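# Transfer the sand core from mould to plywood board

## Task

The long, round-nosed sand core sits in its seat inside the mould, and the plywood board next to the mould has nothing on it. Lift the core out, set it down on the board resting on its flat block side, and release it at the end.

## Robot and tools

Robot: two arms, left_arm and right_arm, each with six joints and a parallel gripper. The joint order, used in every row and every per-joint list in results, is: waist, shoulder, elbow, wrist pitch, wrist yaw, wrist roll. Stated joint ranges in radians, identical for both arms: waist -2.618 to 3.054, shoulder 0.000 to 3.142, elbow 0.000 to 3.142, wrist pitch -1.571 to 1.571, wrist yaw -1.571 to 1.571, wrist roll -2.094 to 2.094. A joint's true end may sit up to 0.036 rad either side of these.

Frame: one world frame for both arms. Origin on the tabletop midway between the arms, +z up, +x out across the table, left_arm on the +y side. The names left and right do not refer to image sides. A gripper's fingers point along its own +z and close along its own y; the reported hand position is the point between the pads, roughly 1 cm short of the fingertips, and may be off, more so at long reach.

The row: every motion command uses a row of 14 numbers, all in [-1, 1], always covering both arms even if one stays still. Order: left_arm's 6 joint values then its gripper opening, then the same 7 for right_arm. Joint values are scaled offsets, not angles: 1.0 equals 1.202 rad for waist, 1.258 shoulder, 1.238 elbow, 2.073 wrist pitch, 2.022 for wrist yaw and for wrist roll. The gripper value is absolute, +1 fully open, -1 closed. Optionally 12 more numbers in [0, 1] can follow: stiffness multipliers for the 6 joints of left_arm then the 6 of right_arm; they persist until rewritten.

execute_actions(actions): a list of up to 15 actions, each a table of up to 15 rows. Each row runs for one control step of 1/30 s; if a table has fewer than 15 rows its final row is repeated to fill 15 steps. Joint offsets in every row are counted from the joint angles at the start of that action (for a call's first action, from the last angles reported), not from the previous row. An empty list just returns state and images. If any action asks a joint to exceed its range outward by more than 0.036 rad, that action is rejected for both arms; if the first action or a malformed action fails, the whole call does nothing. Joints pushed past their real end stop there, and the result may say "joint sent to its limit" (its absence proves nothing).

move(target, speed, blocking): target is one 14-number row; its offsets are from the "Joint positions" in the latest result showing them, and they define an end angle for each joint. All joints travel together so each hand follows a curve; duration is 0.5 to 10 s. speed, 0.01 to 2 rad/s (default 0.5), caps the joint with the longest way to go. Paths ignore obstacles and the other arm; faster contact hits harder, and aiming beyond a contact presses harder. Gripper values are applied at the start. blocking=false returns after 0.5 s while motion continues; until a result shows the move finished, other moves and execute_actions are refused, so use wait or stop. The result adds a "move:" line: the ending (done, off_target, moving, held, fault), limits=held or limits=none, and each arm's joint farthest from target.

wait(seconds): 0 to 10; arms keep their last command; returns early if a running move ends. stop(): brakes a running move (needs some room); fingers keep moving. zoom_image(camera, region): camera is cam_left_wrist or cam_right_wrist (both 504x504); region is [x0, y0, x1, y1] in pixels from the top-left, at most 504 by 504. finished_scene(scene): pass the current scene number once the core rests on the board and is released; irreversible.

Results: a state line per arm with end_effector_position (metres) and end_effector_quat_wxyz in the world frame; Joint positions (rad) and Joint velocities (rad/s) per arm, plus finger gap in metres (0.094 fully open); Joint targets, the angles joints are currently driven to; grip_measured, the opening on the command scale (each gripper off by up to ~1 mm); joint torques (offset, scaled, noisy); step readings with HELD marks when part of a row was held back; "joint command not followed" when the clearance check altered targets; FAULT and MOTOR HOT lines; camera calibration when it changes.

Motion limits: each step a joint target may lead the measured angle by at most 0.202 rad waist, 0.258 shoulder, 0.238 elbow, 0.573 wrist pitch, 0.522 wrist yaw and roll; targets that would move the hand over 70 mm from where it is get scaled back. Large motions therefore span several actions, and an unfinished one may need re-commanding. Zero offsets can let an arm sag; to hold, first send offsets back to the desired angles, then zeros, increasing the correction if it still falls short.

Gripping: to hold, command an opening below grip_measured, about 0.03 below for a firm grip. Pad force is capped near 50 to 62 N. Parts may be tugged or pushed briefly.

Avoid: dropping the core, knocking anything off the table, arms colliding or pressing each other, fast slams and hard pushes, and long heavy holds that overheat motors (90 °C stops the arm for 10 s; 100 °C makes it go limp and fall).

Each tool is called after "Request:" by a JSON object that holds its "name" and its "arguments".

## Session

Request:
{"name": "execute_actions", "arguments": {"actions": []}}

Scene clock: 0.00 s.
left_arm: end_effector_position=(+0.3886, +0.2815, +0.3553) grip_measured=+1.000 end_effector_quat_wxyz=(+0.686, -0.059, +0.719, +0.100) | right_arm: end_effector_position=(+0.3618, -0.4186, +0.1044) grip_measured=+1.000 end_effector_quat_wxyz=(+0.071, +0.653, +0.710, +0.254)
Joint names: [waist, shoulder, elbow, wrist pitch, wrist yaw, wrist roll]
Joint positions: left_arm=[-0.556  1.104  0.91   0.143 -0.697  0.031  0.094] | right_arm=[-0.809  1.951  1.562 -0.957 -0.488  0.925  0.094]
Joint velocities: left_arm=[-0.007 -0.017 -0.022 -0.066 -0.022  0.022  0.   ] | right_arm=[ 0.002 -0.007 -0.002 -0.066 -0.007 -0.007  0.   ]
Joint torques (N m, as the arm reports them, + toward a larger angle): no reading
Motor temperatures (°C, as the motors report them): left_arm=[28 27 27 26 29 27] | right_arm=[27 28 27 29 26 27]
Joint targets: left_arm=[-0.556 1.099 0.913 0.129 -0.697 0.030] | right_arm=[-0.809 1.946 1.567 -0.960 -0.490 0.921]
Joint stiffness scale: left_arm=[1. 1. 1. 1. 1. 1.] | right_arm=[1. 1. 1. 1. 1. 1.]

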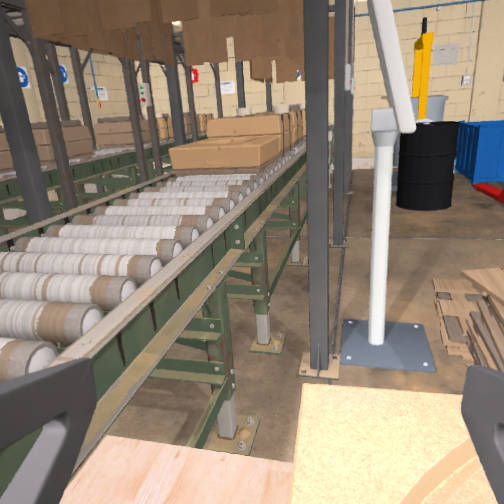

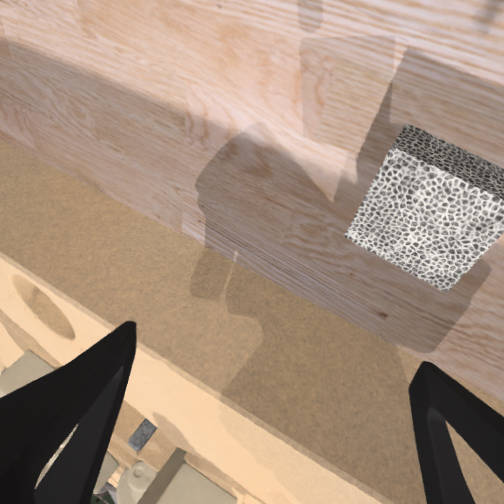

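Request:
{"name": "move", "arguments": {"target": [0,0,0.1,-0.6,0.345,0,1,0.5,-0.65,-0.4,-0.07,0.24,-0.457,1], "speed": 1.2}}

Scene clock: 2.97 s.
left_arm: end_effector_position=(+0.2369, +0.2315, +0.1627) grip_measured=+1.000 end_effector_quat_wxyz=(+0.195, +0.243, +0.949, -0.041) | right_arm: end_effector_position=(+0.2346, -0.2498, +0.1753) grip_measured=+1.000 end_effector_quat_wxyz=(+0.207, +0.017, +0.978, +0.002)
Joint names: [waist, shoulder, elbow, wrist pitch, wrist yaw, wrist roll]
Joint positions: left_arm=[-0.556  1.104  1.012 -1.078 -0.005  0.031  0.094] | right_arm=[-0.217  1.155  1.083 -1.082 -0.008  0.012  0.094]
Joint velocities: left_arm=[-0.007  0.002 -0.022  0.007 -0.066 -0.051  0.   ] | right_arm=[-0.002 -0.002  0.007  0.051 -0.051  0.11   0.   ]
Joint torques (N m, as the arm reports them, + toward a larger angle): left_arm=[-0.01 -2.77  8.56  0.48  0.12 -0.04] | right_arm=[ 0.68 -4.78  5.43  0.7   0.04 -0.08]
Motor temperatures (°C, as the motors report them): left_arm=[28 27 28 26 29 27] | right_arm=[27 29 27 29 26 27]
Joint targets: left_arm=[-0.556 1.104 1.033 -1.101 0.001 0.031] | right_arm=[-0.208 1.133 1.067 -1.102 -0.002 0.001]
Joint stiffness scale: left_arm=[1. 1. 1. 1. 1. 1.] | right_arm=[1. 1. 1. 1. 1. 1.]
move: off_target (left_arm, right_arm); limits=none; left_arm: farthest joint: the wrist pitch, 0.023 radians from its target (1.244 radians at the start); right_arm: farthest joint: the shoulder, 0.021 radians from its target (0.818 radians at the start)
camera_calibration (this result's frames):
cam_left_wrist: T_world_to_cam=[[-0.448432, -0.893138, -0.0348398, 0.328086], [-0.888204, 0.449639, -0.0944398, 0.155464], [0.100013, -0.011405, -0.994921, 0.244677], [0, 0, 0, 1]] pos_world=[0.260737, 0.225914, 0.269547]
cam_right_wrist: T_world_to_cam=[[0.125672, -0.991742, 0.0255924, -0.274496], [-0.984862, -0.121613, 0.123519, 0.220474], [-0.119386, -0.0407279, -0.992012, 0.318431], [0, 0, 0, 1]] pos_world=[0.289649, -0.232448, 0.29568]

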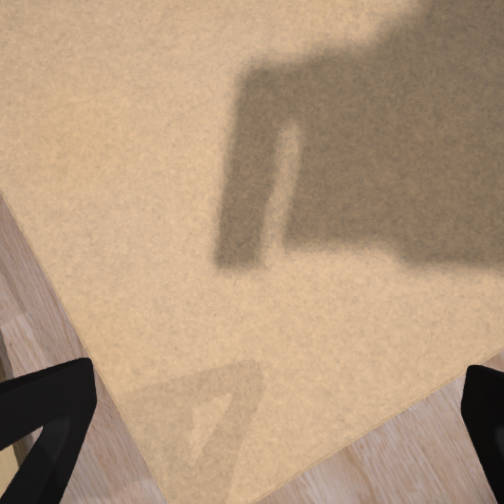

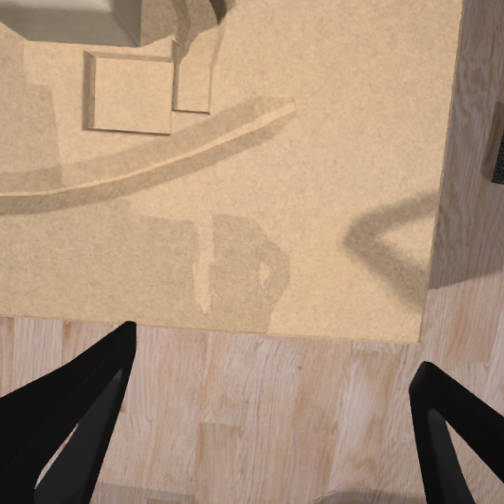

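Request:
{"name": "move", "arguments": {"target": [0.55,0.15,0.5,-0.15,0,0,1,0.35,0.2,0.55,-0.1,0,0,1], "speed": 1}}

Scene clock: 5.53 s.
left_arm: end_effector_position=(+0.2929, +0.3944, +0.2976) grip_measured=+1.000 end_effector_quat_wxyz=(+0.269, -0.072, +0.960, +0.032) | right_arm: end_effector_position=(+0.2794, -0.1175, +0.3231) grip_measured=+1.000 end_effector_quat_wxyz=(+0.318, -0.179, +0.929, +0.067)
Joint names: [waist, shoulder, elbow, wrist pitch, wrist yaw, wrist roll]
Joint positions: left_arm=[ 0.094  1.271  1.613 -1.364 -0.007  0.031  0.094] | right_arm=[ 0.197  1.386  1.74  -1.263 -0.007  0.011  0.094]
Joint velocities: left_arm=[ 0.002 -0.012 -0.002  0.007 -0.022  0.007  0.   ] | right_arm=[ 0.002 -0.027 -0.007 -0.037 -0.022  0.007  0.   ]
Joint torques (N m, as the arm reports them, + toward a larger angle): left_arm=[ 1.04 -1.78  7.36  0.72  0.06  0.  ] | right_arm=[ 0.57 -2.45  7.72  1.11 -0.03  0.01]
Motor temperatures (°C, as the motors report them): left_arm=[28 27 28 26 29 27] | right_arm=[27 29 27 29 26 27]
Joint targets: left_arm=[0.105 1.293 1.631 -1.389 -0.005 0.031] | right_arm=[0.204 1.406 1.764 -1.289 -0.008 0.011]
Joint stiffness scale: left_arm=[1. 1. 1. 1. 1. 1.] | right_arm=[1. 1. 1. 1. 1. 1.]
move: off_target (left_arm, right_arm); limits=none; left_arm: farthest joint: the wrist pitch, 0.025 radians from its target (0.311 radians at the start); right_arm: farthest joint: the wrist pitch, 0.026 radians from its target (0.208 radians at the start)
camera_calibration (this result's frames):
cam_left_wrist: T_world_to_cam=[[0.18934, -0.98129, -0.0349255, 0.351479], [-0.954604, -0.175628, -0.240594, 0.45422], [0.229959, 0.0788942, -0.969997, 0.294036], [0, 0, 0, 1]] pos_world=[0.299435, 0.401479, 0.406772]
cam_right_wrist: T_world_to_cam=[[0.503641, -0.861648, 0.0625234, -0.254917], [-0.853708, -0.507478, -0.116828, 0.258146], [0.132394, 0.00546277, -0.991182, 0.41067], [0, 0, 0, 1]] pos_world=[0.294398, -0.0908888, 0.453145]

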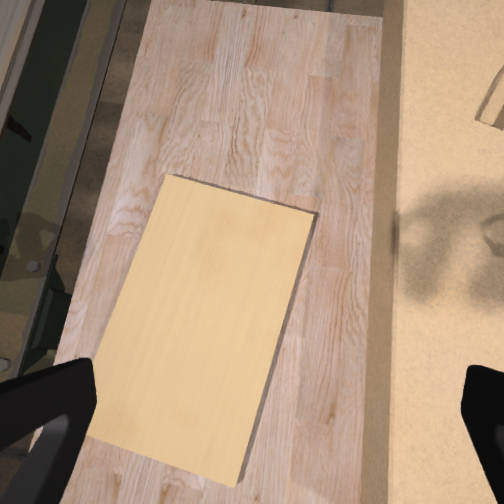

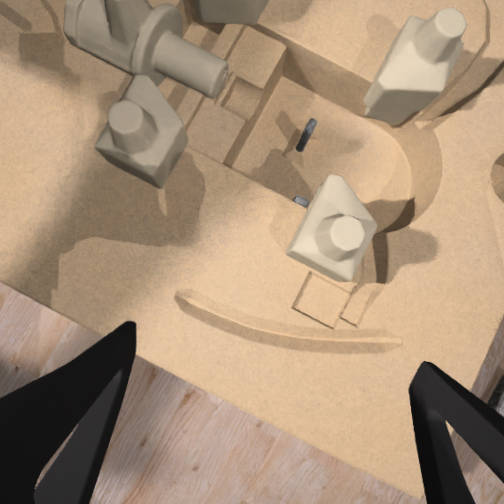

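Request:
{"name": "move", "arguments": {"target": [-0.55,0.3,0.4,-0.09,0,0,1,-0.6,-0.4,-0.4,0,0,0,1], "speed": 1}}

Scene clock: 8.57 s.
left_arm: end_effector_position=(+0.3273, +0.1835, +0.3242) grip_measured=+1.000 end_effector_quat_wxyz=(+0.240, +0.242, +0.939, -0.052) | right_arm: end_effector_position=(+0.1808, -0.3141, +0.2737) grip_measured=+1.000 end_effector_quat_wxyz=(+0.326, +0.157, +0.931, -0.050)
Joint names: [waist, shoulder, elbow, wrist pitch, wrist yaw, wrist roll]
Joint positions: left_arm=[-0.561  1.636  2.087 -1.526 -0.005  0.031  0.094] | right_arm=[-0.515  0.904  1.262 -1.257 -0.002  0.011  0.094]
Joint velocities: left_arm=[-0.002 -0.007 -0.007 -0.051 -0.007 -0.007  0.   ] | right_arm=[ 0.002  0.007  0.002  0.11   0.081 -0.081  0.   ]
Joint torques (N m, as the arm reports them, + toward a larger angle): left_arm=[-0.48 -6.01  7.27  0.63  0.01 -0.05] | right_arm=[-0.65 -1.73  4.77  1.32 -0.06  0.01]
Motor temperatures (°C, as the motors report them): left_arm=[28 28 29 26 29 27] | right_arm=[27 29 28 30 26 27]
Joint targets: left_arm=[-0.567 1.648 2.108 -1.550 -0.007 0.031] | right_arm=[-0.525 0.882 1.245 -1.263 -0.007 0.011]
Joint stiffness scale: left_arm=[1. 1. 1. 1. 1. 1.] | right_arm=[1. 1. 1. 1. 1. 1.]
move: off_target (left_arm, right_arm); limits=none; left_arm: farthest joint: the wrist pitch, 0.024 radians from its target (0.186 radians at the start); right_arm: farthest joint: the shoulder, 0.021 radians from its target (0.503 radians at the start)
camera_calibration (this result's frames):
cam_left_wrist: T_world_to_cam=[[-0.449768, -0.892505, -0.0338135, 0.331458], [-0.874131, 0.447647, -0.188434, 0.298794], [0.183315, -0.055194, -0.981504, 0.372201], [0, 0, 0, 1]] pos_world=[0.342034, 0.182617, 0.432828]
cam_right_wrist: T_world_to_cam=[[-0.184667, -0.980493, 0.0673107, -0.285767], [-0.97629, 0.175142, -0.127211, 0.307829], [0.112941, -0.0892065, -0.989589, 0.349133], [0, 0, 0, 1]] pos_world=[0.208327, -0.302962, 0.403893]

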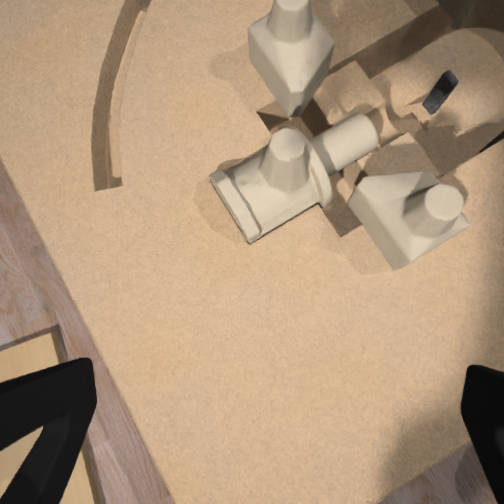

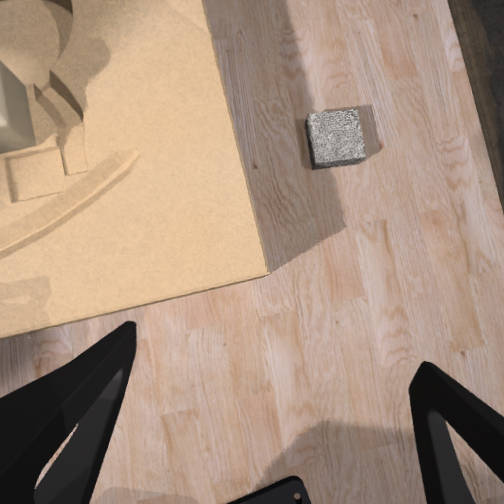

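Request:
{"name": "move", "arguments": {"target": [-0.005,0.31,-0.01,0.2,0,-0.015,1,0,0,0,0,0,0,1]}}

Scene clock: 13.87 s.
left_arm: end_effector_position=(+0.4603, +0.1150, +0.2129) grip_measured=+1.000 end_effector_quat_wxyz=(+0.247, +0.231, +0.940, -0.056) | right_arm: end_effector_position=(+0.1808, -0.3141, +0.2737) grip_measured=+1.000 end_effector_quat_wxyz=(+0.326, +0.157, +0.931, -0.050)
Joint names: [waist, shoulder, elbow, wrist pitch, wrist yaw, wrist roll]
Joint positions: left_arm=[-0.561  2.029  2.087 -1.118 -0.005  0.007  0.094] | right_arm=[-0.515  0.904  1.262 -1.257 -0.002  0.011  0.094]
Joint velocities: left_arm=[ 0.002 -0.002  0.007 -0.066  0.022  0.022  0.   ] | right_arm=[ 0.002 -0.007  0.002  0.022  0.007 -0.037  0.   ]
Joint torques (N m, as the arm reports them, + toward a larger angle): left_arm=[ -0.37 -12.75   5.79   0.97   0.02  -0.12] | right_arm=[ 0.03  0.28  5.98  1.39 -0.02  0.01]
Motor temperatures (°C, as the motors report them): left_arm=[28 28 29 27 29 27] | right_arm=[27 28 28 31 26 27]
Joint targets: left_arm=[-0.567 2.027 2.075 -1.112 -0.005 0.001] | right_arm=[-0.515 0.904 1.262 -1.257 -0.002 0.011]
Joint stiffness scale: left_arm=[1. 1. 1. 1. 1. 1.] | right_arm=[1. 1. 1. 1. 1. 1.]
move: done; limits=none; left_arm: farthest joint: the elbow, 0.013 radians from its target (0.013 radians at the start); right_arm: farthest joint: the waist, 0.000 radians from its target (0.000 radians at the start)
camera_calibration (this result's frames):
cam_left_wrist: T_world_to_cam=[[-0.431222, -0.901971, -0.0222819, 0.316484], [-0.881233, 0.426349, -0.204098, 0.433861], [0.19359, -0.0683758, -0.978697, 0.230961], [0, 0, 0, 1]] pos_world=[0.474096, 0.116276, 0.321643]
cam_right_wrist: T_world_to_cam=[[-0.184667, -0.980493, 0.0673107, -0.285767], [-0.97629, 0.175142, -0.127211, 0.307829], [0.112941, -0.0892065, -0.989589, 0.349133], [0, 0, 0, 1]] pos_world=[0.208327, -0.302962, 0.403893]

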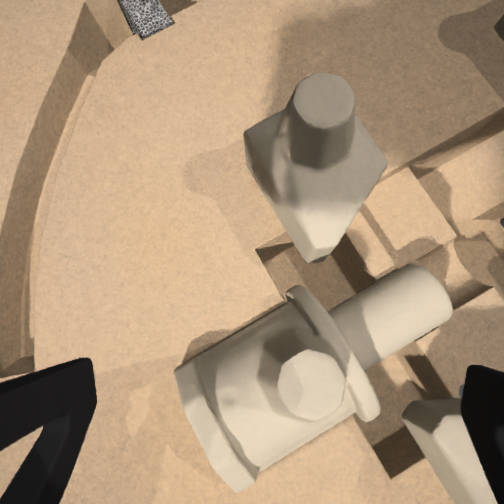

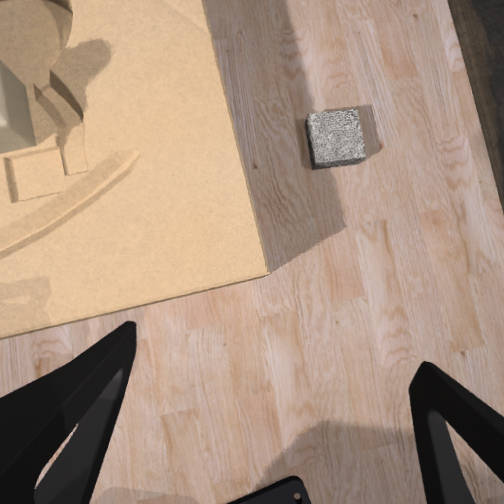

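Request:
{"name": "move", "arguments": {"target": [-0.029,-0.044,-0.22,0.1,0,0,0.15,0,0,0,0,0,0,1]}}

Scene clock: 16.87 s.
left_arm: end_effector_position=(+0.4521, +0.1054, +0.1581) grip_measured=+0.152 end_effector_quat_wxyz=(+0.235, +0.243, +0.940, -0.057) | right_arm: end_effector_position=(+0.1808, -0.3141, +0.2737) grip_measured=+1.000 end_effector_quat_wxyz=(+0.326, +0.157, +0.931, -0.050)
Joint names: [waist, shoulder, elbow, wrist pitch, wrist yaw, wrist roll]
Joint positions: left_arm=[-0.586  1.995  1.828 -0.916 -0.005  0.007  0.054] | right_arm=[-0.515  0.904  1.262 -1.257 -0.002  0.011  0.094]
Joint velocities: left_arm=[-0.007  0.002 -0.012 -0.037 -0.007 -0.007 -0.   ] | right_arm=[-0.012 -0.012 -0.012 -0.037  0.007 -0.037  0.   ]
Joint torques (N m, as the arm reports them, + toward a larger angle): left_arm=[ -0.85 -14.43   6.09   0.92   0.05  -0.03] | right_arm=[ 0.04  0.29  5.99  1.39 -0.02  0.01]
Motor temperatures (°C, as the motors report them): left_arm=[28 29 29 27 29 27] | right_arm=[27 28 28 31 26 27]
Joint targets: left_arm=[-0.596 1.974 1.815 -0.910 -0.005 0.007] | right_arm=[-0.515 0.904 1.262 -1.257 -0.002 0.011]
Joint stiffness scale: left_arm=[1. 1. 1. 1. 1. 1.] | right_arm=[1. 1. 1. 1. 1. 1.]
move: off_target (left_arm); limits=none; left_arm: farthest joint: the shoulder, 0.022 radians from its target (0.055 radians at the start); right_arm: farthest joint: the waist, 0.000 radians from its target (0.000 radians at the start)
camera_calibration (this result's frames):
cam_left_wrist: T_world_to_cam=[[-0.453631, -0.890898, -0.0228069, 0.312091], [-0.874613, 0.449961, -0.180519, 0.410342], [0.171086, -0.0619417, -0.983307, 0.188441], [0, 0, 0, 1]] pos_world=[0.468225, 0.105075, 0.266487]
cam_right_wrist: T_world_to_cam=[[-0.184667, -0.980493, 0.0673107, -0.285767], [-0.97629, 0.175142, -0.127211, 0.307829], [0.112941, -0.0892065, -0.989589, 0.349133], [0, 0, 0, 1]] pos_world=[0.208327, -0.302962, 0.403893]

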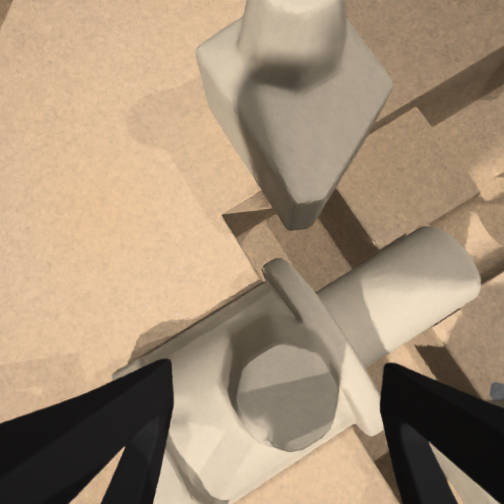

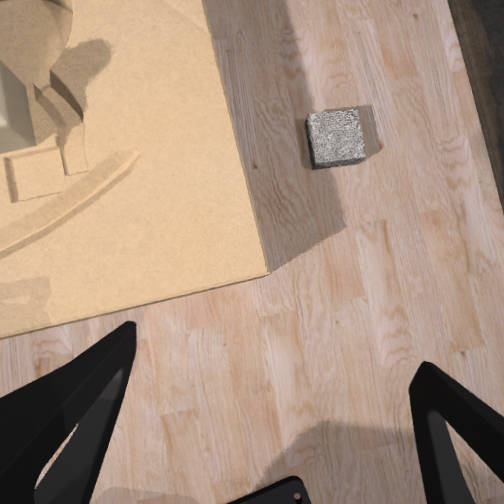

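Request:
{"name": "move", "arguments": {"target": [-0.012,-0.035,-0.075,0.032,0,0,0.15,0,0,0,0,0,0,1], "speed": 0.2}}

Request:
{"name": "move", "arguments": {"target": [0,-0.01,0,0,0,0,-0.52,0,0,0,0,0,0,1]}}

Scene clock: 18.87 s.
left_arm: end_effector_position=(+0.4486, +0.1074, +0.1471) grip_measured=+0.152 end_effector_quat_wxyz=(+0.237, +0.243, +0.939, -0.057) | right_arm: end_effector_position=(+0.1808, -0.3141, +0.2737) grip_measured=+1.000 end_effector_quat_wxyz=(+0.326, +0.157, +0.931, -0.050)
Joint names: [waist, shoulder, elbow, wrist pitch, wrist yaw, wrist roll]
Joint positions: left_arm=[-0.586  1.972  1.749 -0.856 -0.005  0.007  0.054] | right_arm=[-0.515  0.904  1.262 -1.257 -0.002  0.011  0.094]
Joint velocities: left_arm=[ 0.012  0.012 -0.022  0.007 -0.037 -0.081  0.001] | right_arm=[-0.007  0.007 -0.017  0.081  0.022 -0.066  0.   ]
Joint torques (N m, as the arm reports them, + toward a larger angle): left_arm=[ -1.15 -14.17   6.12   0.95   0.04  -0.02] | right_arm=[ 0.03  0.29  5.97  1.39 -0.02  0.  ]
Motor temperatures (°C, as the motors report them): left_arm=[28 30 29 27 29 27] | right_arm=[27 28 28 31 26 27]
Joint targets: left_arm=[-0.600 1.951 1.736 -0.850 -0.005 0.007] | right_arm=[-0.515 0.904 1.262 -1.257 -0.002 0.011]
Joint stiffness scale: left_arm=[1. 1. 1. 1. 1. 1.] | right_arm=[1. 1. 1. 1. 1. 1.]
move: off_target (left_arm); limits=none; left_arm: farthest joint: the shoulder, 0.021 radians from its target (0.044 radians at the start); right_arm: farthest joint: the waist, 0.000 radians from its target (0.000 radians at the start)
camera_calibration (this result's frames):
cam_left_wrist: T_world_to_cam=[[-0.45354, -0.890948, -0.0226724, 0.311904], [-0.873879, 0.449559, -0.185018, 0.404723], [0.175034, -0.0641, -0.982474, 0.176703], [0, 0, 0, 1]] pos_world=[0.464211, 0.10727, 0.255559]
cam_right_wrist: T_world_to_cam=[[-0.184667, -0.980493, 0.0673107, -0.285767], [-0.97629, 0.175142, -0.127211, 0.307829], [0.112941, -0.0892065, -0.989589, 0.349133], [0, 0, 0, 1]] pos_world=[0.208327, -0.302962, 0.403893]

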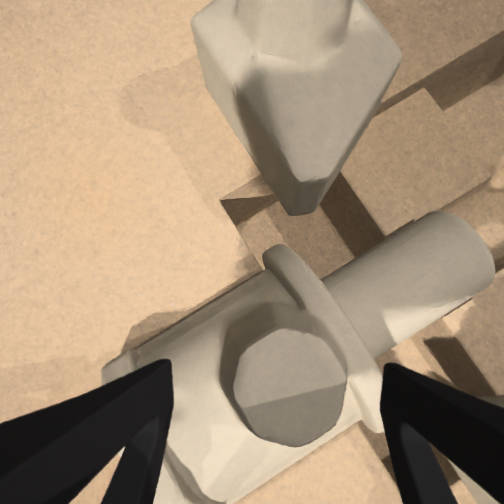

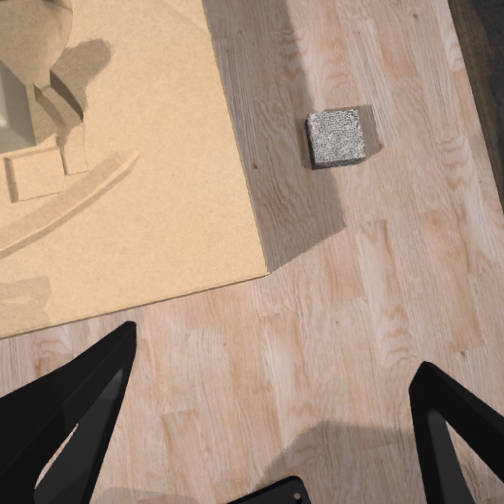

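Scene clock: 19.57 s.
left_arm: end_effector_position=(+0.4477, +0.1055, +0.1472) grip_measured=-0.393 end_effector_quat_wxyz=(+0.236, +0.245, +0.938, -0.061) | right_arm: end_effector_position=(+0.1808, -0.3141, +0.2737) grip_measured=+1.000 end_effector_quat_wxyz=(+0.326, +0.157, +0.931, -0.050)
Joint names: [waist, shoulder, elbow, wrist pitch, wrist yaw, wrist roll]
Joint positions: left_arm=[-0.587  1.972  1.749 -0.855  0.003  0.007  0.029] | right_arm=[-0.515  0.904  1.262 -1.257 -0.002  0.011  0.094]
Joint velocities: left_arm=[-0.007  0.002  0.002  0.007 -0.022  0.007 -0.001] | right_arm=[ 0.002  0.002 -0.007 -0.037  0.007 -0.066  0.   ]
Joint torques (N m, as the arm reports them, + toward a larger angle): left_arm=[  0.16 -13.37   7.14   0.84  -0.03  -0.05] | right_arm=[ 0.05  0.29  6.    1.39 -0.02  0.  ]
Motor temperatures (°C, as the motors report them): left_arm=[28 30 29 27 29 27] | right_arm=[27 28 28 31 26 27]
Joint targets: left_arm=[-0.586 1.959 1.749 -0.856 -0.005 0.007] | right_arm=[-0.515 0.904 1.262 -1.257 -0.002 0.011]
Joint stiffness scale: left_arm=[1. 1. 1. 1. 1. 1.] | right_arm=[1. 1. 1. 1. 1. 1.]
move: done; limits=none; left_arm: farthest joint: the shoulder, 0.012 radians from its target (0.012 radians at the start); right_arm: farthest joint: the waist, 0.000 radians from its target (0.000 radians at the start)
camera_calibration (this result's frames):
cam_left_wrist: T_world_to_cam=[[-0.458278, -0.888669, -0.0157769, 0.310777], [-0.87199, 0.452972, -0.185606, 0.403736], [0.172089, -0.0713021, -0.982497, 0.178896], [0, 0, 0, 1]] pos_world=[0.46369, 0.106053, 0.255604]
cam_right_wrist: T_world_to_cam=[[-0.184667, -0.980493, 0.0673107, -0.285767], [-0.97629, 0.175142, -0.127211, 0.307829], [0.112941, -0.0892065, -0.989589, 0.349133], [0, 0, 0, 1]] pos_world=[0.208327, -0.302962, 0.403893]

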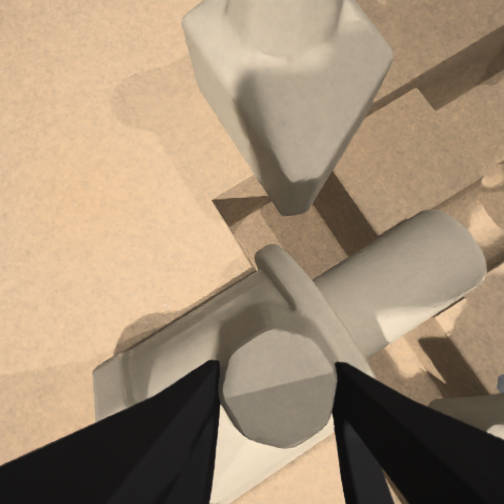

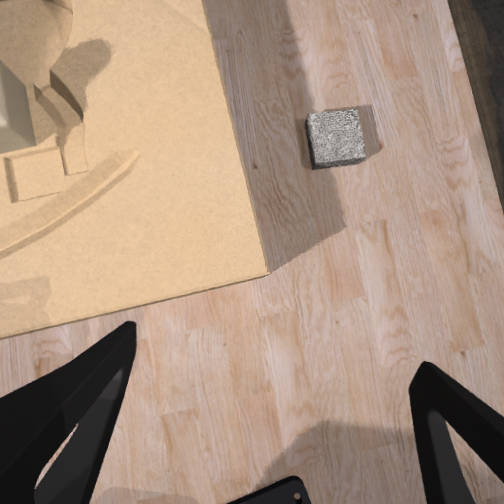

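Request:
{"name": "move", "arguments": {"target": [0,0.035,0.27,-0.14,0,0,-0.45,0,0,0,0,0,0,1], "speed": 0.15}}

Scene clock: 23.07 s.
left_arm: end_effector_position=(+0.4407, +0.1099, +0.1886) grip_measured=-0.393 end_effector_quat_wxyz=(+0.203, +0.248, +0.946, -0.051) | right_arm: end_effector_position=(+0.1808, -0.3141, +0.2737) grip_measured=+1.000 end_effector_quat_wxyz=(+0.326, +0.157, +0.931, -0.050)
Joint names: [waist, shoulder, elbow, wrist pitch, wrist yaw, wrist roll]
Joint positions: left_arm=[-0.587  2.035  2.037 -1.152  0.001  0.011  0.029] | right_arm=[-0.515  0.904  1.262 -1.257 -0.002  0.011  0.094]
Joint velocities: left_arm=[ 0.002  0.002 -0.012 -0.007 -0.066 -0.007  0.001] | right_arm=[ 0.002  0.007 -0.002 -0.081 -0.051  0.007  0.   ]
Joint torques (N m, as the arm reports them, + toward a larger angle): left_arm=[  0.11 -14.27  10.38   0.82   0.06  -0.07] | right_arm=[ 0.04  0.29  5.99  1.39 -0.02  0.  ]
Motor temperatures (°C, as the motors report them): left_arm=[28 31 30 27 29 27] | right_arm=[27 28 28 32 26 27]
Joint targets: left_arm=[-0.587 2.016 2.083 -1.145 0.003 0.008] | right_arm=[-0.515 0.904 1.262 -1.257 -0.002 0.011]
Joint stiffness scale: left_arm=[1. 1. 1. 1. 1. 1.] | right_arm=[1. 1. 1. 1. 1. 1.]
move: off_target (left_arm); limits=none; left_arm: farthest joint: the elbow, 0.046 radians from its target (0.334 radians at the start); right_arm: farthest joint: the waist, 0.000 radians from its target (0.000 radians at the start)
camera_calibration (this result's frames):
cam_left_wrist: T_world_to_cam=[[-0.46141, -0.886925, -0.0215466, 0.314394], [-0.880119, 0.460658, -0.114826, 0.392688], [0.111768, -0.0340183, -0.993152, 0.245641], [0, 0, 0, 1]] pos_world=[0.463222, 0.106305, 0.295824]
cam_right_wrist: T_world_to_cam=[[-0.184667, -0.980493, 0.0673107, -0.285767], [-0.97629, 0.175142, -0.127211, 0.307829], [0.112941, -0.0892065, -0.989589, 0.349133], [0, 0, 0, 1]] pos_world=[0.208327, -0.302962, 0.403893]

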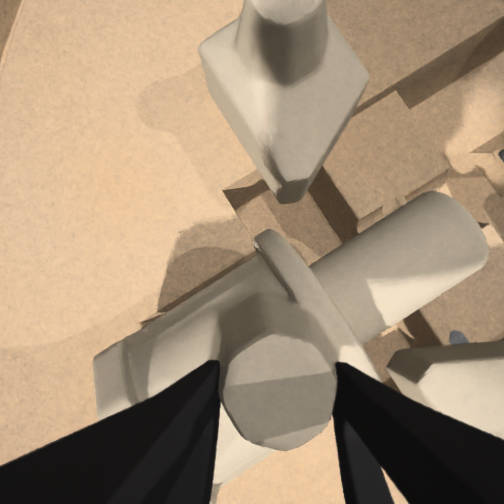

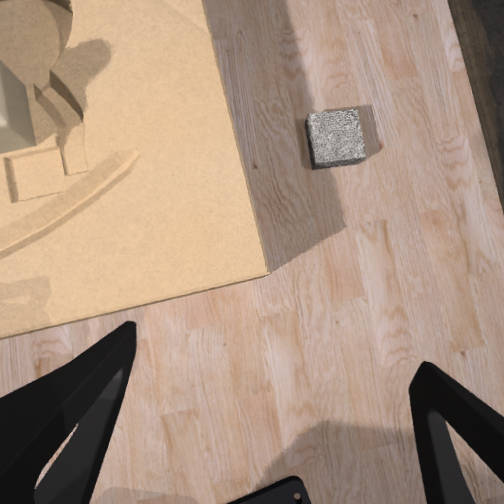

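Request:
{"name": "move", "arguments": {"target": [0,-0.015,0.13,-0.015,0,0,-0.45,0,0,0,0,0,0,1], "speed": 0.15}}

Request:
{"name": "move", "arguments": {"target": [0.25,-0.015,0.035,0,0,0,-0.45,0,0,0,0,0,0,1], "speed": 0.3}}

Request:
{"name": "move", "arguments": {"target": [0.56,-0.655,-0.68,0.017,0,0,-0.45,0,0,0,0,0,0,1]}}

Request:
{"name": "move", "arguments": {"target": [0,-0.04,-0.38,0.21,0,0,-0.45,0,0,0,0,0,0,1], "speed": 0.3}}

Scene clock: 28.00 s.
left_arm: end_effector_position=(+0.4517, +0.1046, +0.2356) grip_measured=-0.448 end_effector_quat_wxyz=(+0.254, +0.245, +0.933, -0.063) | right_arm: end_effector_position=(+0.1808, -0.3141, +0.2737) grip_measured=+1.000 end_effector_quat_wxyz=(+0.326, +0.157, +0.931, -0.050)
Joint names: [waist, shoulder, elbow, wrist pitch, wrist yaw, wrist roll]
Joint positions: left_arm=[-0.587  2.032  2.177 -1.187 -0.002  0.013  0.026] | right_arm=[-0.515  0.904  1.262 -1.257 -0.002  0.011  0.094]
Joint velocities: left_arm=[-0.002  0.002  0.012 -0.037 -0.022  0.037  0.   ] | right_arm=[-0.002 -0.002  0.007 -0.051  0.007 -0.037  0.   ]
Joint torques (N m, as the arm reports them, + toward a larger angle): left_arm=[ -0.06 -13.78   8.25   0.98   0.06  -0.05] | right_arm=[ 0.04  0.28  5.97  1.39 -0.02  0.01]
Motor temperatures (°C, as the motors report them): left_arm=[28 32 30 27 29 27] | right_arm=[27 28 28 32 26 27]
Joint targets: left_arm=[-0.587 2.016 2.198 -1.183 0.001 0.011] | right_arm=[-0.515 0.904 1.262 -1.257 -0.002 0.011]
Joint stiffness scale: left_arm=[1. 1. 1. 1. 1. 1.] | right_arm=[1. 1. 1. 1. 1. 1.]
move: off_target (left_arm); limits=none; left_arm: farthest joint: the elbow, 0.021 radians from its target (0.161 radians at the start); right_arm: farthest joint: the waist, 0.000 radians from its target (0.000 radians at the start)
camera_calibration (this result's frames):
cam_left_wrist: T_world_to_cam=[[-0.459539, -0.887885, -0.0219965, 0.3151], [-0.863689, 0.452515, -0.221971, 0.428844], [0.207038, -0.083006, -0.974805, 0.248681], [0, 0, 0, 1]] pos_world=[0.463702, 0.106357, 0.344538]
cam_right_wrist: T_world_to_cam=[[-0.184667, -0.980493, 0.0673107, -0.285767], [-0.97629, 0.175142, -0.127211, 0.307829], [0.112941, -0.0892065, -0.989589, 0.349133], [0, 0, 0, 1]] pos_world=[0.208327, -0.302962, 0.403893]

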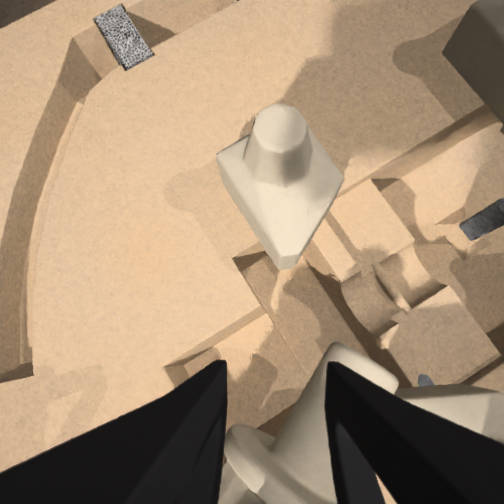

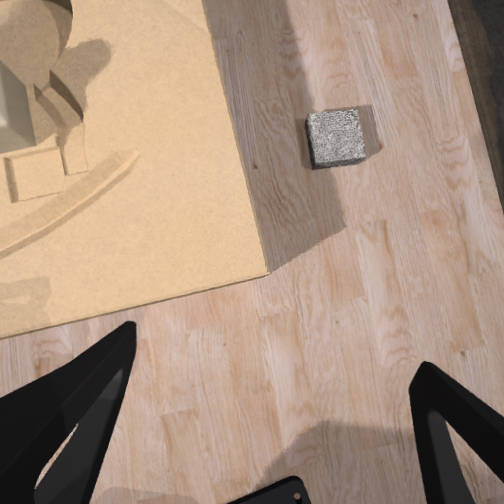

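Scene clock: 29.37 s.
left_arm: end_effector_position=(+0.5047, +0.2426, +0.2436) grip_measured=-0.448 end_effector_quat_wxyz=(+0.271, +0.104, +0.957, -0.025) | right_arm: end_effector_position=(+0.1808, -0.3141, +0.2737) grip_measured=+1.000 end_effector_quat_wxyz=(+0.326, +0.157, +0.931, -0.050)
Joint names: [waist, shoulder, elbow, wrist pitch, wrist yaw, wrist roll]
Joint positions: left_arm=[-0.289  2.032  2.2   -1.187 -0.002  0.013  0.026] | right_arm=[-0.515  0.904  1.262 -1.257 -0.002  0.011  0.094]
Joint velocities: left_arm=[-0.002  0.002  0.002  0.037  0.081  0.037 -0.   ] | right_arm=[ 0.002 -0.002 -0.017 -0.037 -0.095 -0.037  0.   ]
Joint torques (N m, as the arm reports them, + toward a larger angle): left_arm=[  0.23 -13.96   8.35   1.     0.04  -0.01] | right_arm=[ 0.05  0.26  5.99  1.39 -0.01  0.01]
Motor temperatures (°C, as the motors report them): left_arm=[28 32 30 27 29 27] | right_arm=[27 28 28 32 26 27]
Joint targets: left_arm=[-0.286 2.013 2.221 -1.187 -0.002 0.013] | right_arm=[-0.515 0.904 1.262 -1.257 -0.002 0.011]
Joint stiffness scale: left_arm=[1. 1. 1. 1. 1. 1.] | right_arm=[1. 1. 1. 1. 1. 1.]
move: off_target (left_arm); limits=none; left_arm: farthest joint: the elbow, 0.021 radians from its target (0.043 radians at the start); right_arm: farthest joint: the waist, 0.000 radians from its target (0.000 radians at the start)
camera_calibration (this result's frames):
cam_left_wrist: T_world_to_cam=[[-0.177991, -0.983791, -0.0217964, 0.343328], [-0.953449, 0.177896, -0.24349, 0.531099], [0.243421, -0.0225574, -0.969658, 0.222659], [0, 0, 0, 1]] pos_world=[0.513285, 0.248305, 0.352704]
cam_right_wrist: T_world_to_cam=[[-0.184667, -0.980493, 0.0673107, -0.285767], [-0.97629, 0.175142, -0.127211, 0.307829], [0.112941, -0.0892065, -0.989589, 0.349133], [0, 0, 0, 1]] pos_world=[0.208327, -0.302962, 0.403893]

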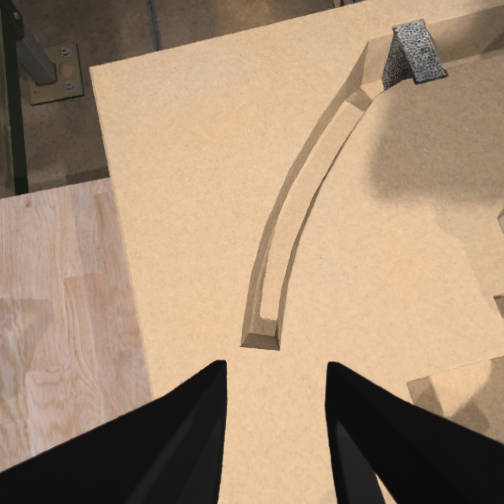

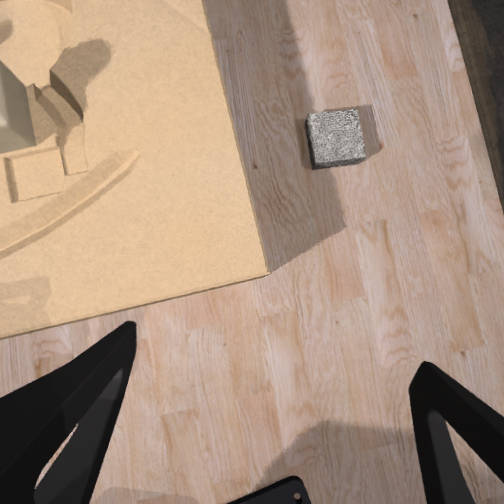

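Scene clock: 31.43 s.
left_arm: end_effector_position=(+0.2814, +0.4748, +0.2526) grip_measured=-0.448 end_effector_quat_wxyz=(+0.270, -0.212, +0.937, +0.066) | right_arm: end_effector_position=(+0.1808, -0.3141, +0.2737) grip_measured=+1.000 end_effector_quat_wxyz=(+0.326, +0.157, +0.931, -0.050)
Joint names: [waist, shoulder, elbow, wrist pitch, wrist yaw, wrist roll]
Joint positions: left_arm=[ 0.373  1.227  1.375 -1.155 -0.002  0.013  0.026] | right_arm=[-0.515  0.904  1.262 -1.257 -0.002  0.011  0.094]
Joint velocities: left_arm=[ 0.002 -0.027  0.017  0.007  0.022  0.037  0.   ] | right_arm=[ 0.007 -0.002  0.007  0.022 -0.022 -0.037  0.   ]
Joint torques (N m, as the arm reports them, + toward a larger angle): left_arm=[ 0.9  -5.36  5.35  1.03  0.03 -0.04] | right_arm=[ 0.04  0.29  5.98  1.39 -0.02  0.  ]
Motor temperatures (°C, as the motors report them): left_arm=[28 32 30 27 29 27] | right_arm=[27 28 28 32 26 27]
Joint targets: left_arm=[0.385 1.207 1.358 -1.152 -0.002 0.013] | right_arm=[-0.515 0.904 1.262 -1.257 -0.002 0.011]
Joint stiffness scale: left_arm=[1. 1. 1. 1. 1. 1.] | right_arm=[1. 1. 1. 1. 1. 1.]
move: done; limits=none; left_arm: farthest joint: the shoulder, 0.019 radians from its target (0.824 radians at the start); right_arm: farthest joint: the waist, 0.000 radians from its target (0.000 radians at the start)
camera_calibration (this result's frames):
cam_left_wrist: T_world_to_cam=[[0.464452, -0.885337, -0.0214999, 0.304607], [-0.858731, -0.444294, -0.25531, 0.550891], [0.216483, 0.137042, -0.96662, 0.222056], [0, 0, 0, 1]] pos_world=[0.283521, 0.484007, 0.361841]
cam_right_wrist: T_world_to_cam=[[-0.184667, -0.980493, 0.0673107, -0.285767], [-0.97629, 0.175142, -0.127211, 0.307829], [0.112941, -0.0892065, -0.989589, 0.349133], [0, 0, 0, 1]] pos_world=[0.208327, -0.302962, 0.403893]

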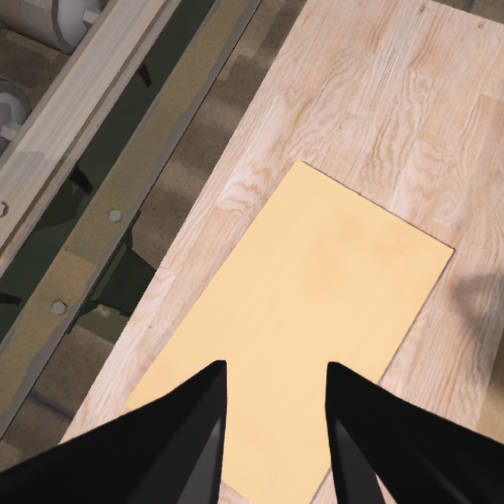

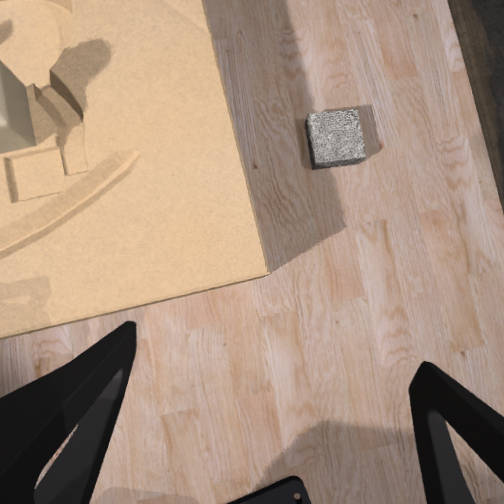

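Scene clock: 33.70 s.
left_arm: end_effector_position=(+0.2918, +0.4800, +0.1421) grip_measured=-0.448 end_effector_quat_wxyz=(+0.268, -0.213, +0.938, +0.065) | right_arm: end_effector_position=(+0.1808, -0.3141, +0.2737) grip_measured=+1.000 end_effector_quat_wxyz=(+0.326, +0.157, +0.931, -0.050)
Joint names: [waist, shoulder, elbow, wrist pitch, wrist yaw, wrist roll]
Joint positions: left_arm=[ 0.373  1.204  0.916 -0.724 -0.002  0.013  0.026] | right_arm=[-0.515  0.904  1.262 -1.257 -0.002  0.011  0.094]
Joint velocities: left_arm=[-0.012  0.027 -0.002 -0.022 -0.066  0.037 -0.001] | right_arm=[ 0.002  0.007  0.007 -0.022 -0.051 -0.022  0.   ]
Joint torques (N m, as the arm reports them, + toward a larger angle): left_arm=[ 0.1  -6.37  6.35  1.06  0.01 -0.05] | right_arm=[ 0.05  0.28  5.99  1.39 -0.01  0.  ]
Motor temperatures (°C, as the motors report them): left_arm=[28 32 30 28 29 27] | right_arm=[27 28 29 32 26 27]
Joint targets: left_arm=[0.373 1.177 0.904 -0.719 -0.002 0.013] | right_arm=[-0.515 0.904 1.262 -1.257 -0.002 0.011]
Joint stiffness scale: left_arm=[1. 1. 1. 1. 1. 1.] | right_arm=[1. 1. 1. 1. 1. 1.]
move: off_target (left_arm); limits=none; left_arm: farthest joint: the shoulder, 0.028 radians from its target (0.050 radians at the start); right_arm: farthest joint: the waist, 0.000 radians from its target (0.000 radians at the start)
camera_calibration (this result's frames):
cam_left_wrist: T_world_to_cam=[[0.464334, -0.885396, -0.0216486, 0.302031], [-0.860113, -0.444976, -0.249405, 0.533809], [0.211189, 0.134427, -0.968157, 0.115295], [0, 0, 0, 1]] pos_world=[0.294544, 0.489451, 0.251296]
cam_right_wrist: T_world_to_cam=[[-0.184667, -0.980493, 0.0673107, -0.285767], [-0.97629, 0.175142, -0.127211, 0.307829], [0.112941, -0.0892065, -0.989589, 0.349133], [0, 0, 0, 1]] pos_world=[0.208327, -0.302962, 0.403893]

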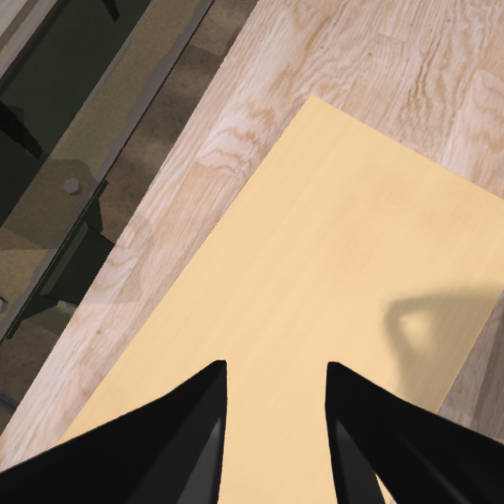

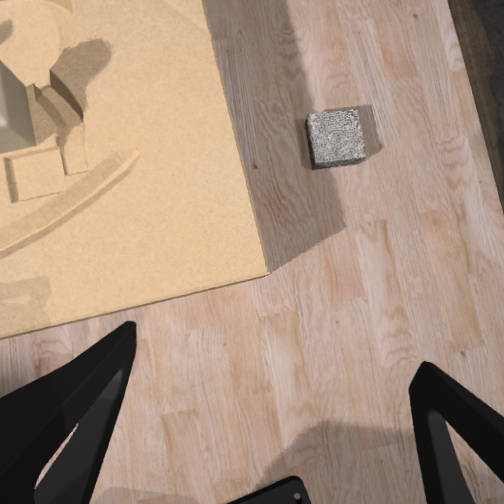

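Dropped it. Go look.

Request:
{"name": "move", "arguments": {"target": [-0.78,0.3,0.85,-0.37,0,0,1,0,0,0,0,0,0,1], "speed": 1}}

Scene clock: 36.33 s.
left_arm: end_effector_position=(+0.3171, +0.1890, +0.3125) grip_measured=+1.000 end_effector_quat_wxyz=(+0.238, +0.233, +0.941, -0.056) | right_arm: end_effector_position=(+0.1808, -0.3141, +0.2737) grip_measured=+1.000 end_effector_quat_wxyz=(+0.326, +0.157, +0.931, -0.050)
Joint names: [waist, shoulder, elbow, wrist pitch, wrist yaw, wrist roll]
Joint positions: left_arm=[-0.558  1.559  1.949 -1.467  0.001  0.013  0.094] | right_arm=[-0.515  0.904  1.262 -1.257 -0.002  0.011  0.094]
Joint velocities: left_arm=[-0.007 -0.012 -0.007 -0.081 -0.081 -0.081  0.   ] | right_arm=[-0.017  0.012 -0.002 -0.051 -0.007  0.022  0.   ]
Joint torques (N m, as the arm reports them, + toward a larger angle): left_arm=[-0.48 -4.5   7.39  0.66  0.01 -0.03] | right_arm=[ 0.06  0.29  6.    1.39 -0.02  0.01]
Motor temperatures (°C, as the motors report them): left_arm=[28 31 30 28 29 27] | right_arm=[27 28 29 33 26 27]
Joint targets: left_arm=[-0.564 1.582 1.968 -1.492 -0.002 0.013] | right_arm=[-0.515 0.904 1.262 -1.257 -0.002 0.011]
Joint stiffness scale: left_arm=[1. 1. 1. 1. 1. 1.] | right_arm=[1. 1. 1. 1. 1. 1.]
move: off_target (left_arm); limits=none; left_arm: farthest joint: the wrist pitch, 0.024 radians from its target (0.767 radians at the start); right_arm: farthest joint: the waist, 0.000 radians from its target (0.000 radians at the start)
camera_calibration (this result's frames):
cam_left_wrist: T_world_to_cam=[[-0.435328, -0.900031, -0.020818, 0.324154], [-0.88274, 0.431277, -0.186467, 0.290432], [0.176804, -0.0627973, -0.982241, 0.366565], [0, 0, 0, 1]] pos_world=[0.332678, 0.189511, 0.42096]
cam_right_wrist: T_world_to_cam=[[-0.184667, -0.980493, 0.0673107, -0.285767], [-0.97629, 0.175142, -0.127211, 0.307829], [0.112941, -0.0892065, -0.989589, 0.349133], [0, 0, 0, 1]] pos_world=[0.208327, -0.302962, 0.403893]

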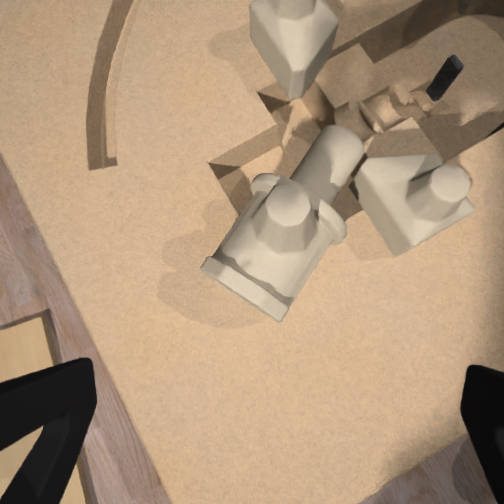

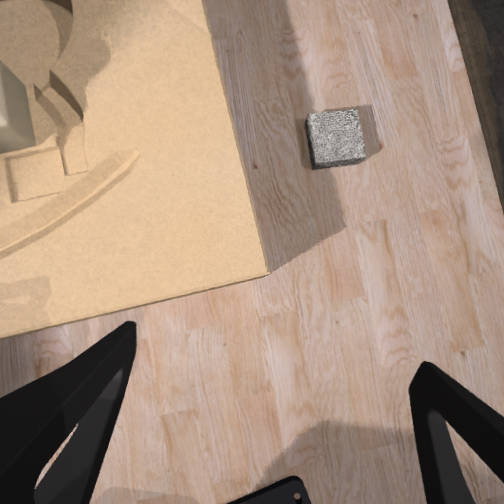

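Request:
{"name": "move", "arguments": {"target": [0,0.265,0.07,0.03,0,0.25,1,0,0,0,0,0,0,1]}}

Scene clock: 39.83 s.
left_arm: end_effector_position=(+0.3783, +0.1578, +0.2211) grip_measured=+1.000 end_effector_quat_wxyz=(+0.141, +0.468, +0.873, +0.002) | right_arm: end_effector_position=(+0.1808, -0.3141, +0.2737) grip_measured=+1.000 end_effector_quat_wxyz=(+0.326, +0.157, +0.931, -0.050)
Joint names: [waist, shoulder, elbow, wrist pitch, wrist yaw, wrist roll]
Joint positions: left_arm=[-0.558  1.886  2.011 -1.413  0.001  0.512  0.094] | right_arm=[-0.515  0.904  1.262 -1.257 -0.002  0.011  0.094]
Joint velocities: left_arm=[ 0.002  0.002 -0.012  0.066 -0.051 -0.022  0.   ] | right_arm=[ 0.007  0.012 -0.012  0.095 -0.022  0.066  0.   ]
Joint torques (N m, as the arm reports them, + toward a larger angle): left_arm=[  0.03 -10.14   8.21   0.58   0.04   0.  ] | right_arm=[ 0.05  0.29  6.    1.39 -0.01  0.  ]
Motor temperatures (°C, as the motors report them): left_arm=[28 31 30 28 29 27] | right_arm=[27 28 29 33 26 27]
Joint targets: left_arm=[-0.558 1.892 2.036 -1.405 0.001 0.519] | right_arm=[-0.515 0.904 1.262 -1.257 -0.002 0.011]
Joint stiffness scale: left_arm=[1. 1. 1. 1. 1. 1.] | right_arm=[1. 1. 1. 1. 1. 1.]
move: off_target (left_arm); limits=none; left_arm: farthest joint: the elbow, 0.024 radians from its target (0.087 radians at the start); right_arm: farthest joint: the waist, 0.000 radians from its target (0.000 radians at the start)
camera_calibration (this result's frames):
cam_left_wrist: T_world_to_cam=[[-0.795892, -0.584204, -0.158938, 0.437868], [-0.597692, 0.800012, 0.0523978, 0.122055], [0.096541, 0.136699, -0.985897, 0.263785], [0, 0, 0, 1]] pos_world=[0.395981, 0.1221, 0.323263]
cam_right_wrist: T_world_to_cam=[[-0.184667, -0.980493, 0.0673107, -0.285767], [-0.97629, 0.175142, -0.127211, 0.307829], [0.112941, -0.0892065, -0.989589, 0.349133], [0, 0, 0, 1]] pos_world=[0.208327, -0.302962, 0.403893]

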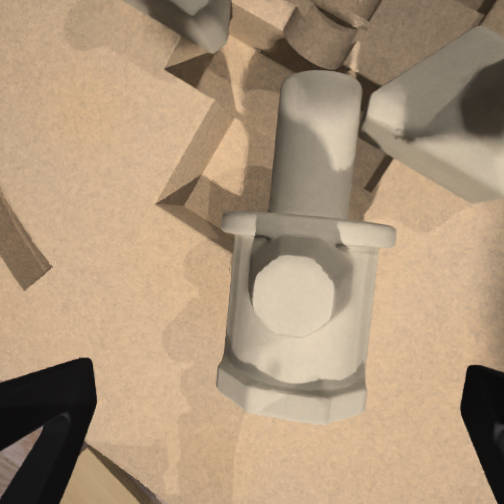

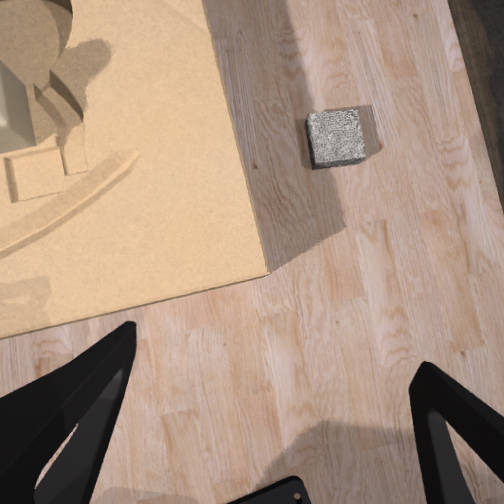

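Request:
{"name": "move", "arguments": {"target": [0,0.08,-0.125,0.045,0,0.02,1,0,0,0,0,0,0,1], "speed": 0.15}}

Scene clock: 42.33 s.
left_arm: end_effector_position=(+0.3785, +0.1577, +0.1491) grip_measured=+1.000 end_effector_quat_wxyz=(+0.068, +0.486, +0.871, +0.002) | right_arm: end_effector_position=(+0.1808, -0.3141, +0.2737) grip_measured=+1.000 end_effector_quat_wxyz=(+0.326, +0.157, +0.931, -0.050)
Joint names: [waist, shoulder, elbow, wrist pitch, wrist yaw, wrist roll]
Joint positions: left_arm=[-0.558  1.974  1.869 -1.329  0.001  0.545  0.094] | right_arm=[-0.515  0.904  1.262 -1.257 -0.002  0.011  0.094]
Joint velocities: left_arm=[-0.002  0.002  0.007 -0.037 -0.022  0.037  0.   ] | right_arm=[ 0.007  0.022  0.012 -0.051 -0.022  0.051  0.   ]
Joint torques (N m, as the arm reports them, + toward a larger angle): left_arm=[  0.06 -10.63   5.59   0.33   0.02   0.03] | right_arm=[ 0.04  0.28  6.    1.39 -0.02  0.01]
Motor temperatures (°C, as the motors report them): left_arm=[28 31 30 28 29 27] | right_arm=[27 28 29 33 26 27]
Joint targets: left_arm=[-0.558 1.987 1.857 -1.319 0.001 0.552] | right_arm=[-0.515 0.904 1.262 -1.257 -0.002 0.011]
Joint stiffness scale: left_arm=[1. 1. 1. 1. 1. 1.] | right_arm=[1. 1. 1. 1. 1. 1.]
move: done; limits=none; left_arm: farthest joint: the elbow, 0.013 radians from its target (0.155 radians at the start); right_arm: farthest joint: the waist, 0.000 radians from its target (0.000 radians at the start)
camera_calibration (this result's frames):
cam_left_wrist: T_world_to_cam=[[-0.830916, -0.548053, -0.0960062, 0.424706], [-0.555882, 0.810256, 0.18569, 0.0887576], [-0.0239783, 0.207661, -0.977907, 0.225965], [0, 0, 0, 1]] pos_world=[0.407652, 0.113921, 0.245266]
cam_right_wrist: T_world_to_cam=[[-0.184667, -0.980493, 0.0673107, -0.285767], [-0.97629, 0.175142, -0.127211, 0.307829], [0.112941, -0.0892065, -0.989589, 0.349133], [0, 0, 0, 1]] pos_world=[0.208327, -0.302962, 0.403893]

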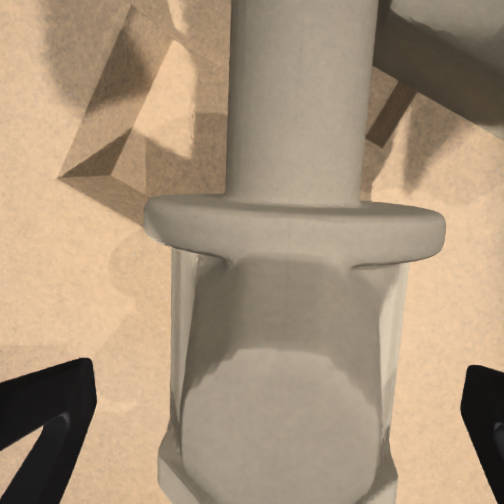

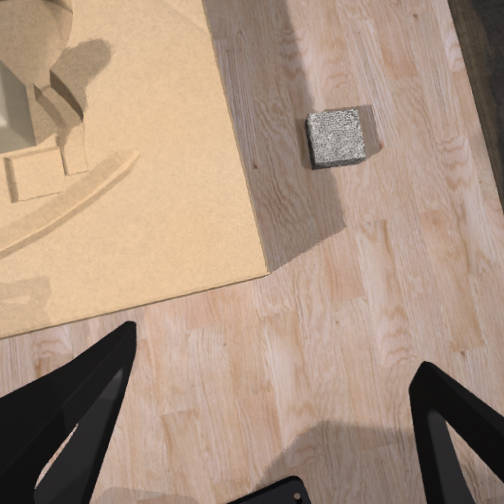

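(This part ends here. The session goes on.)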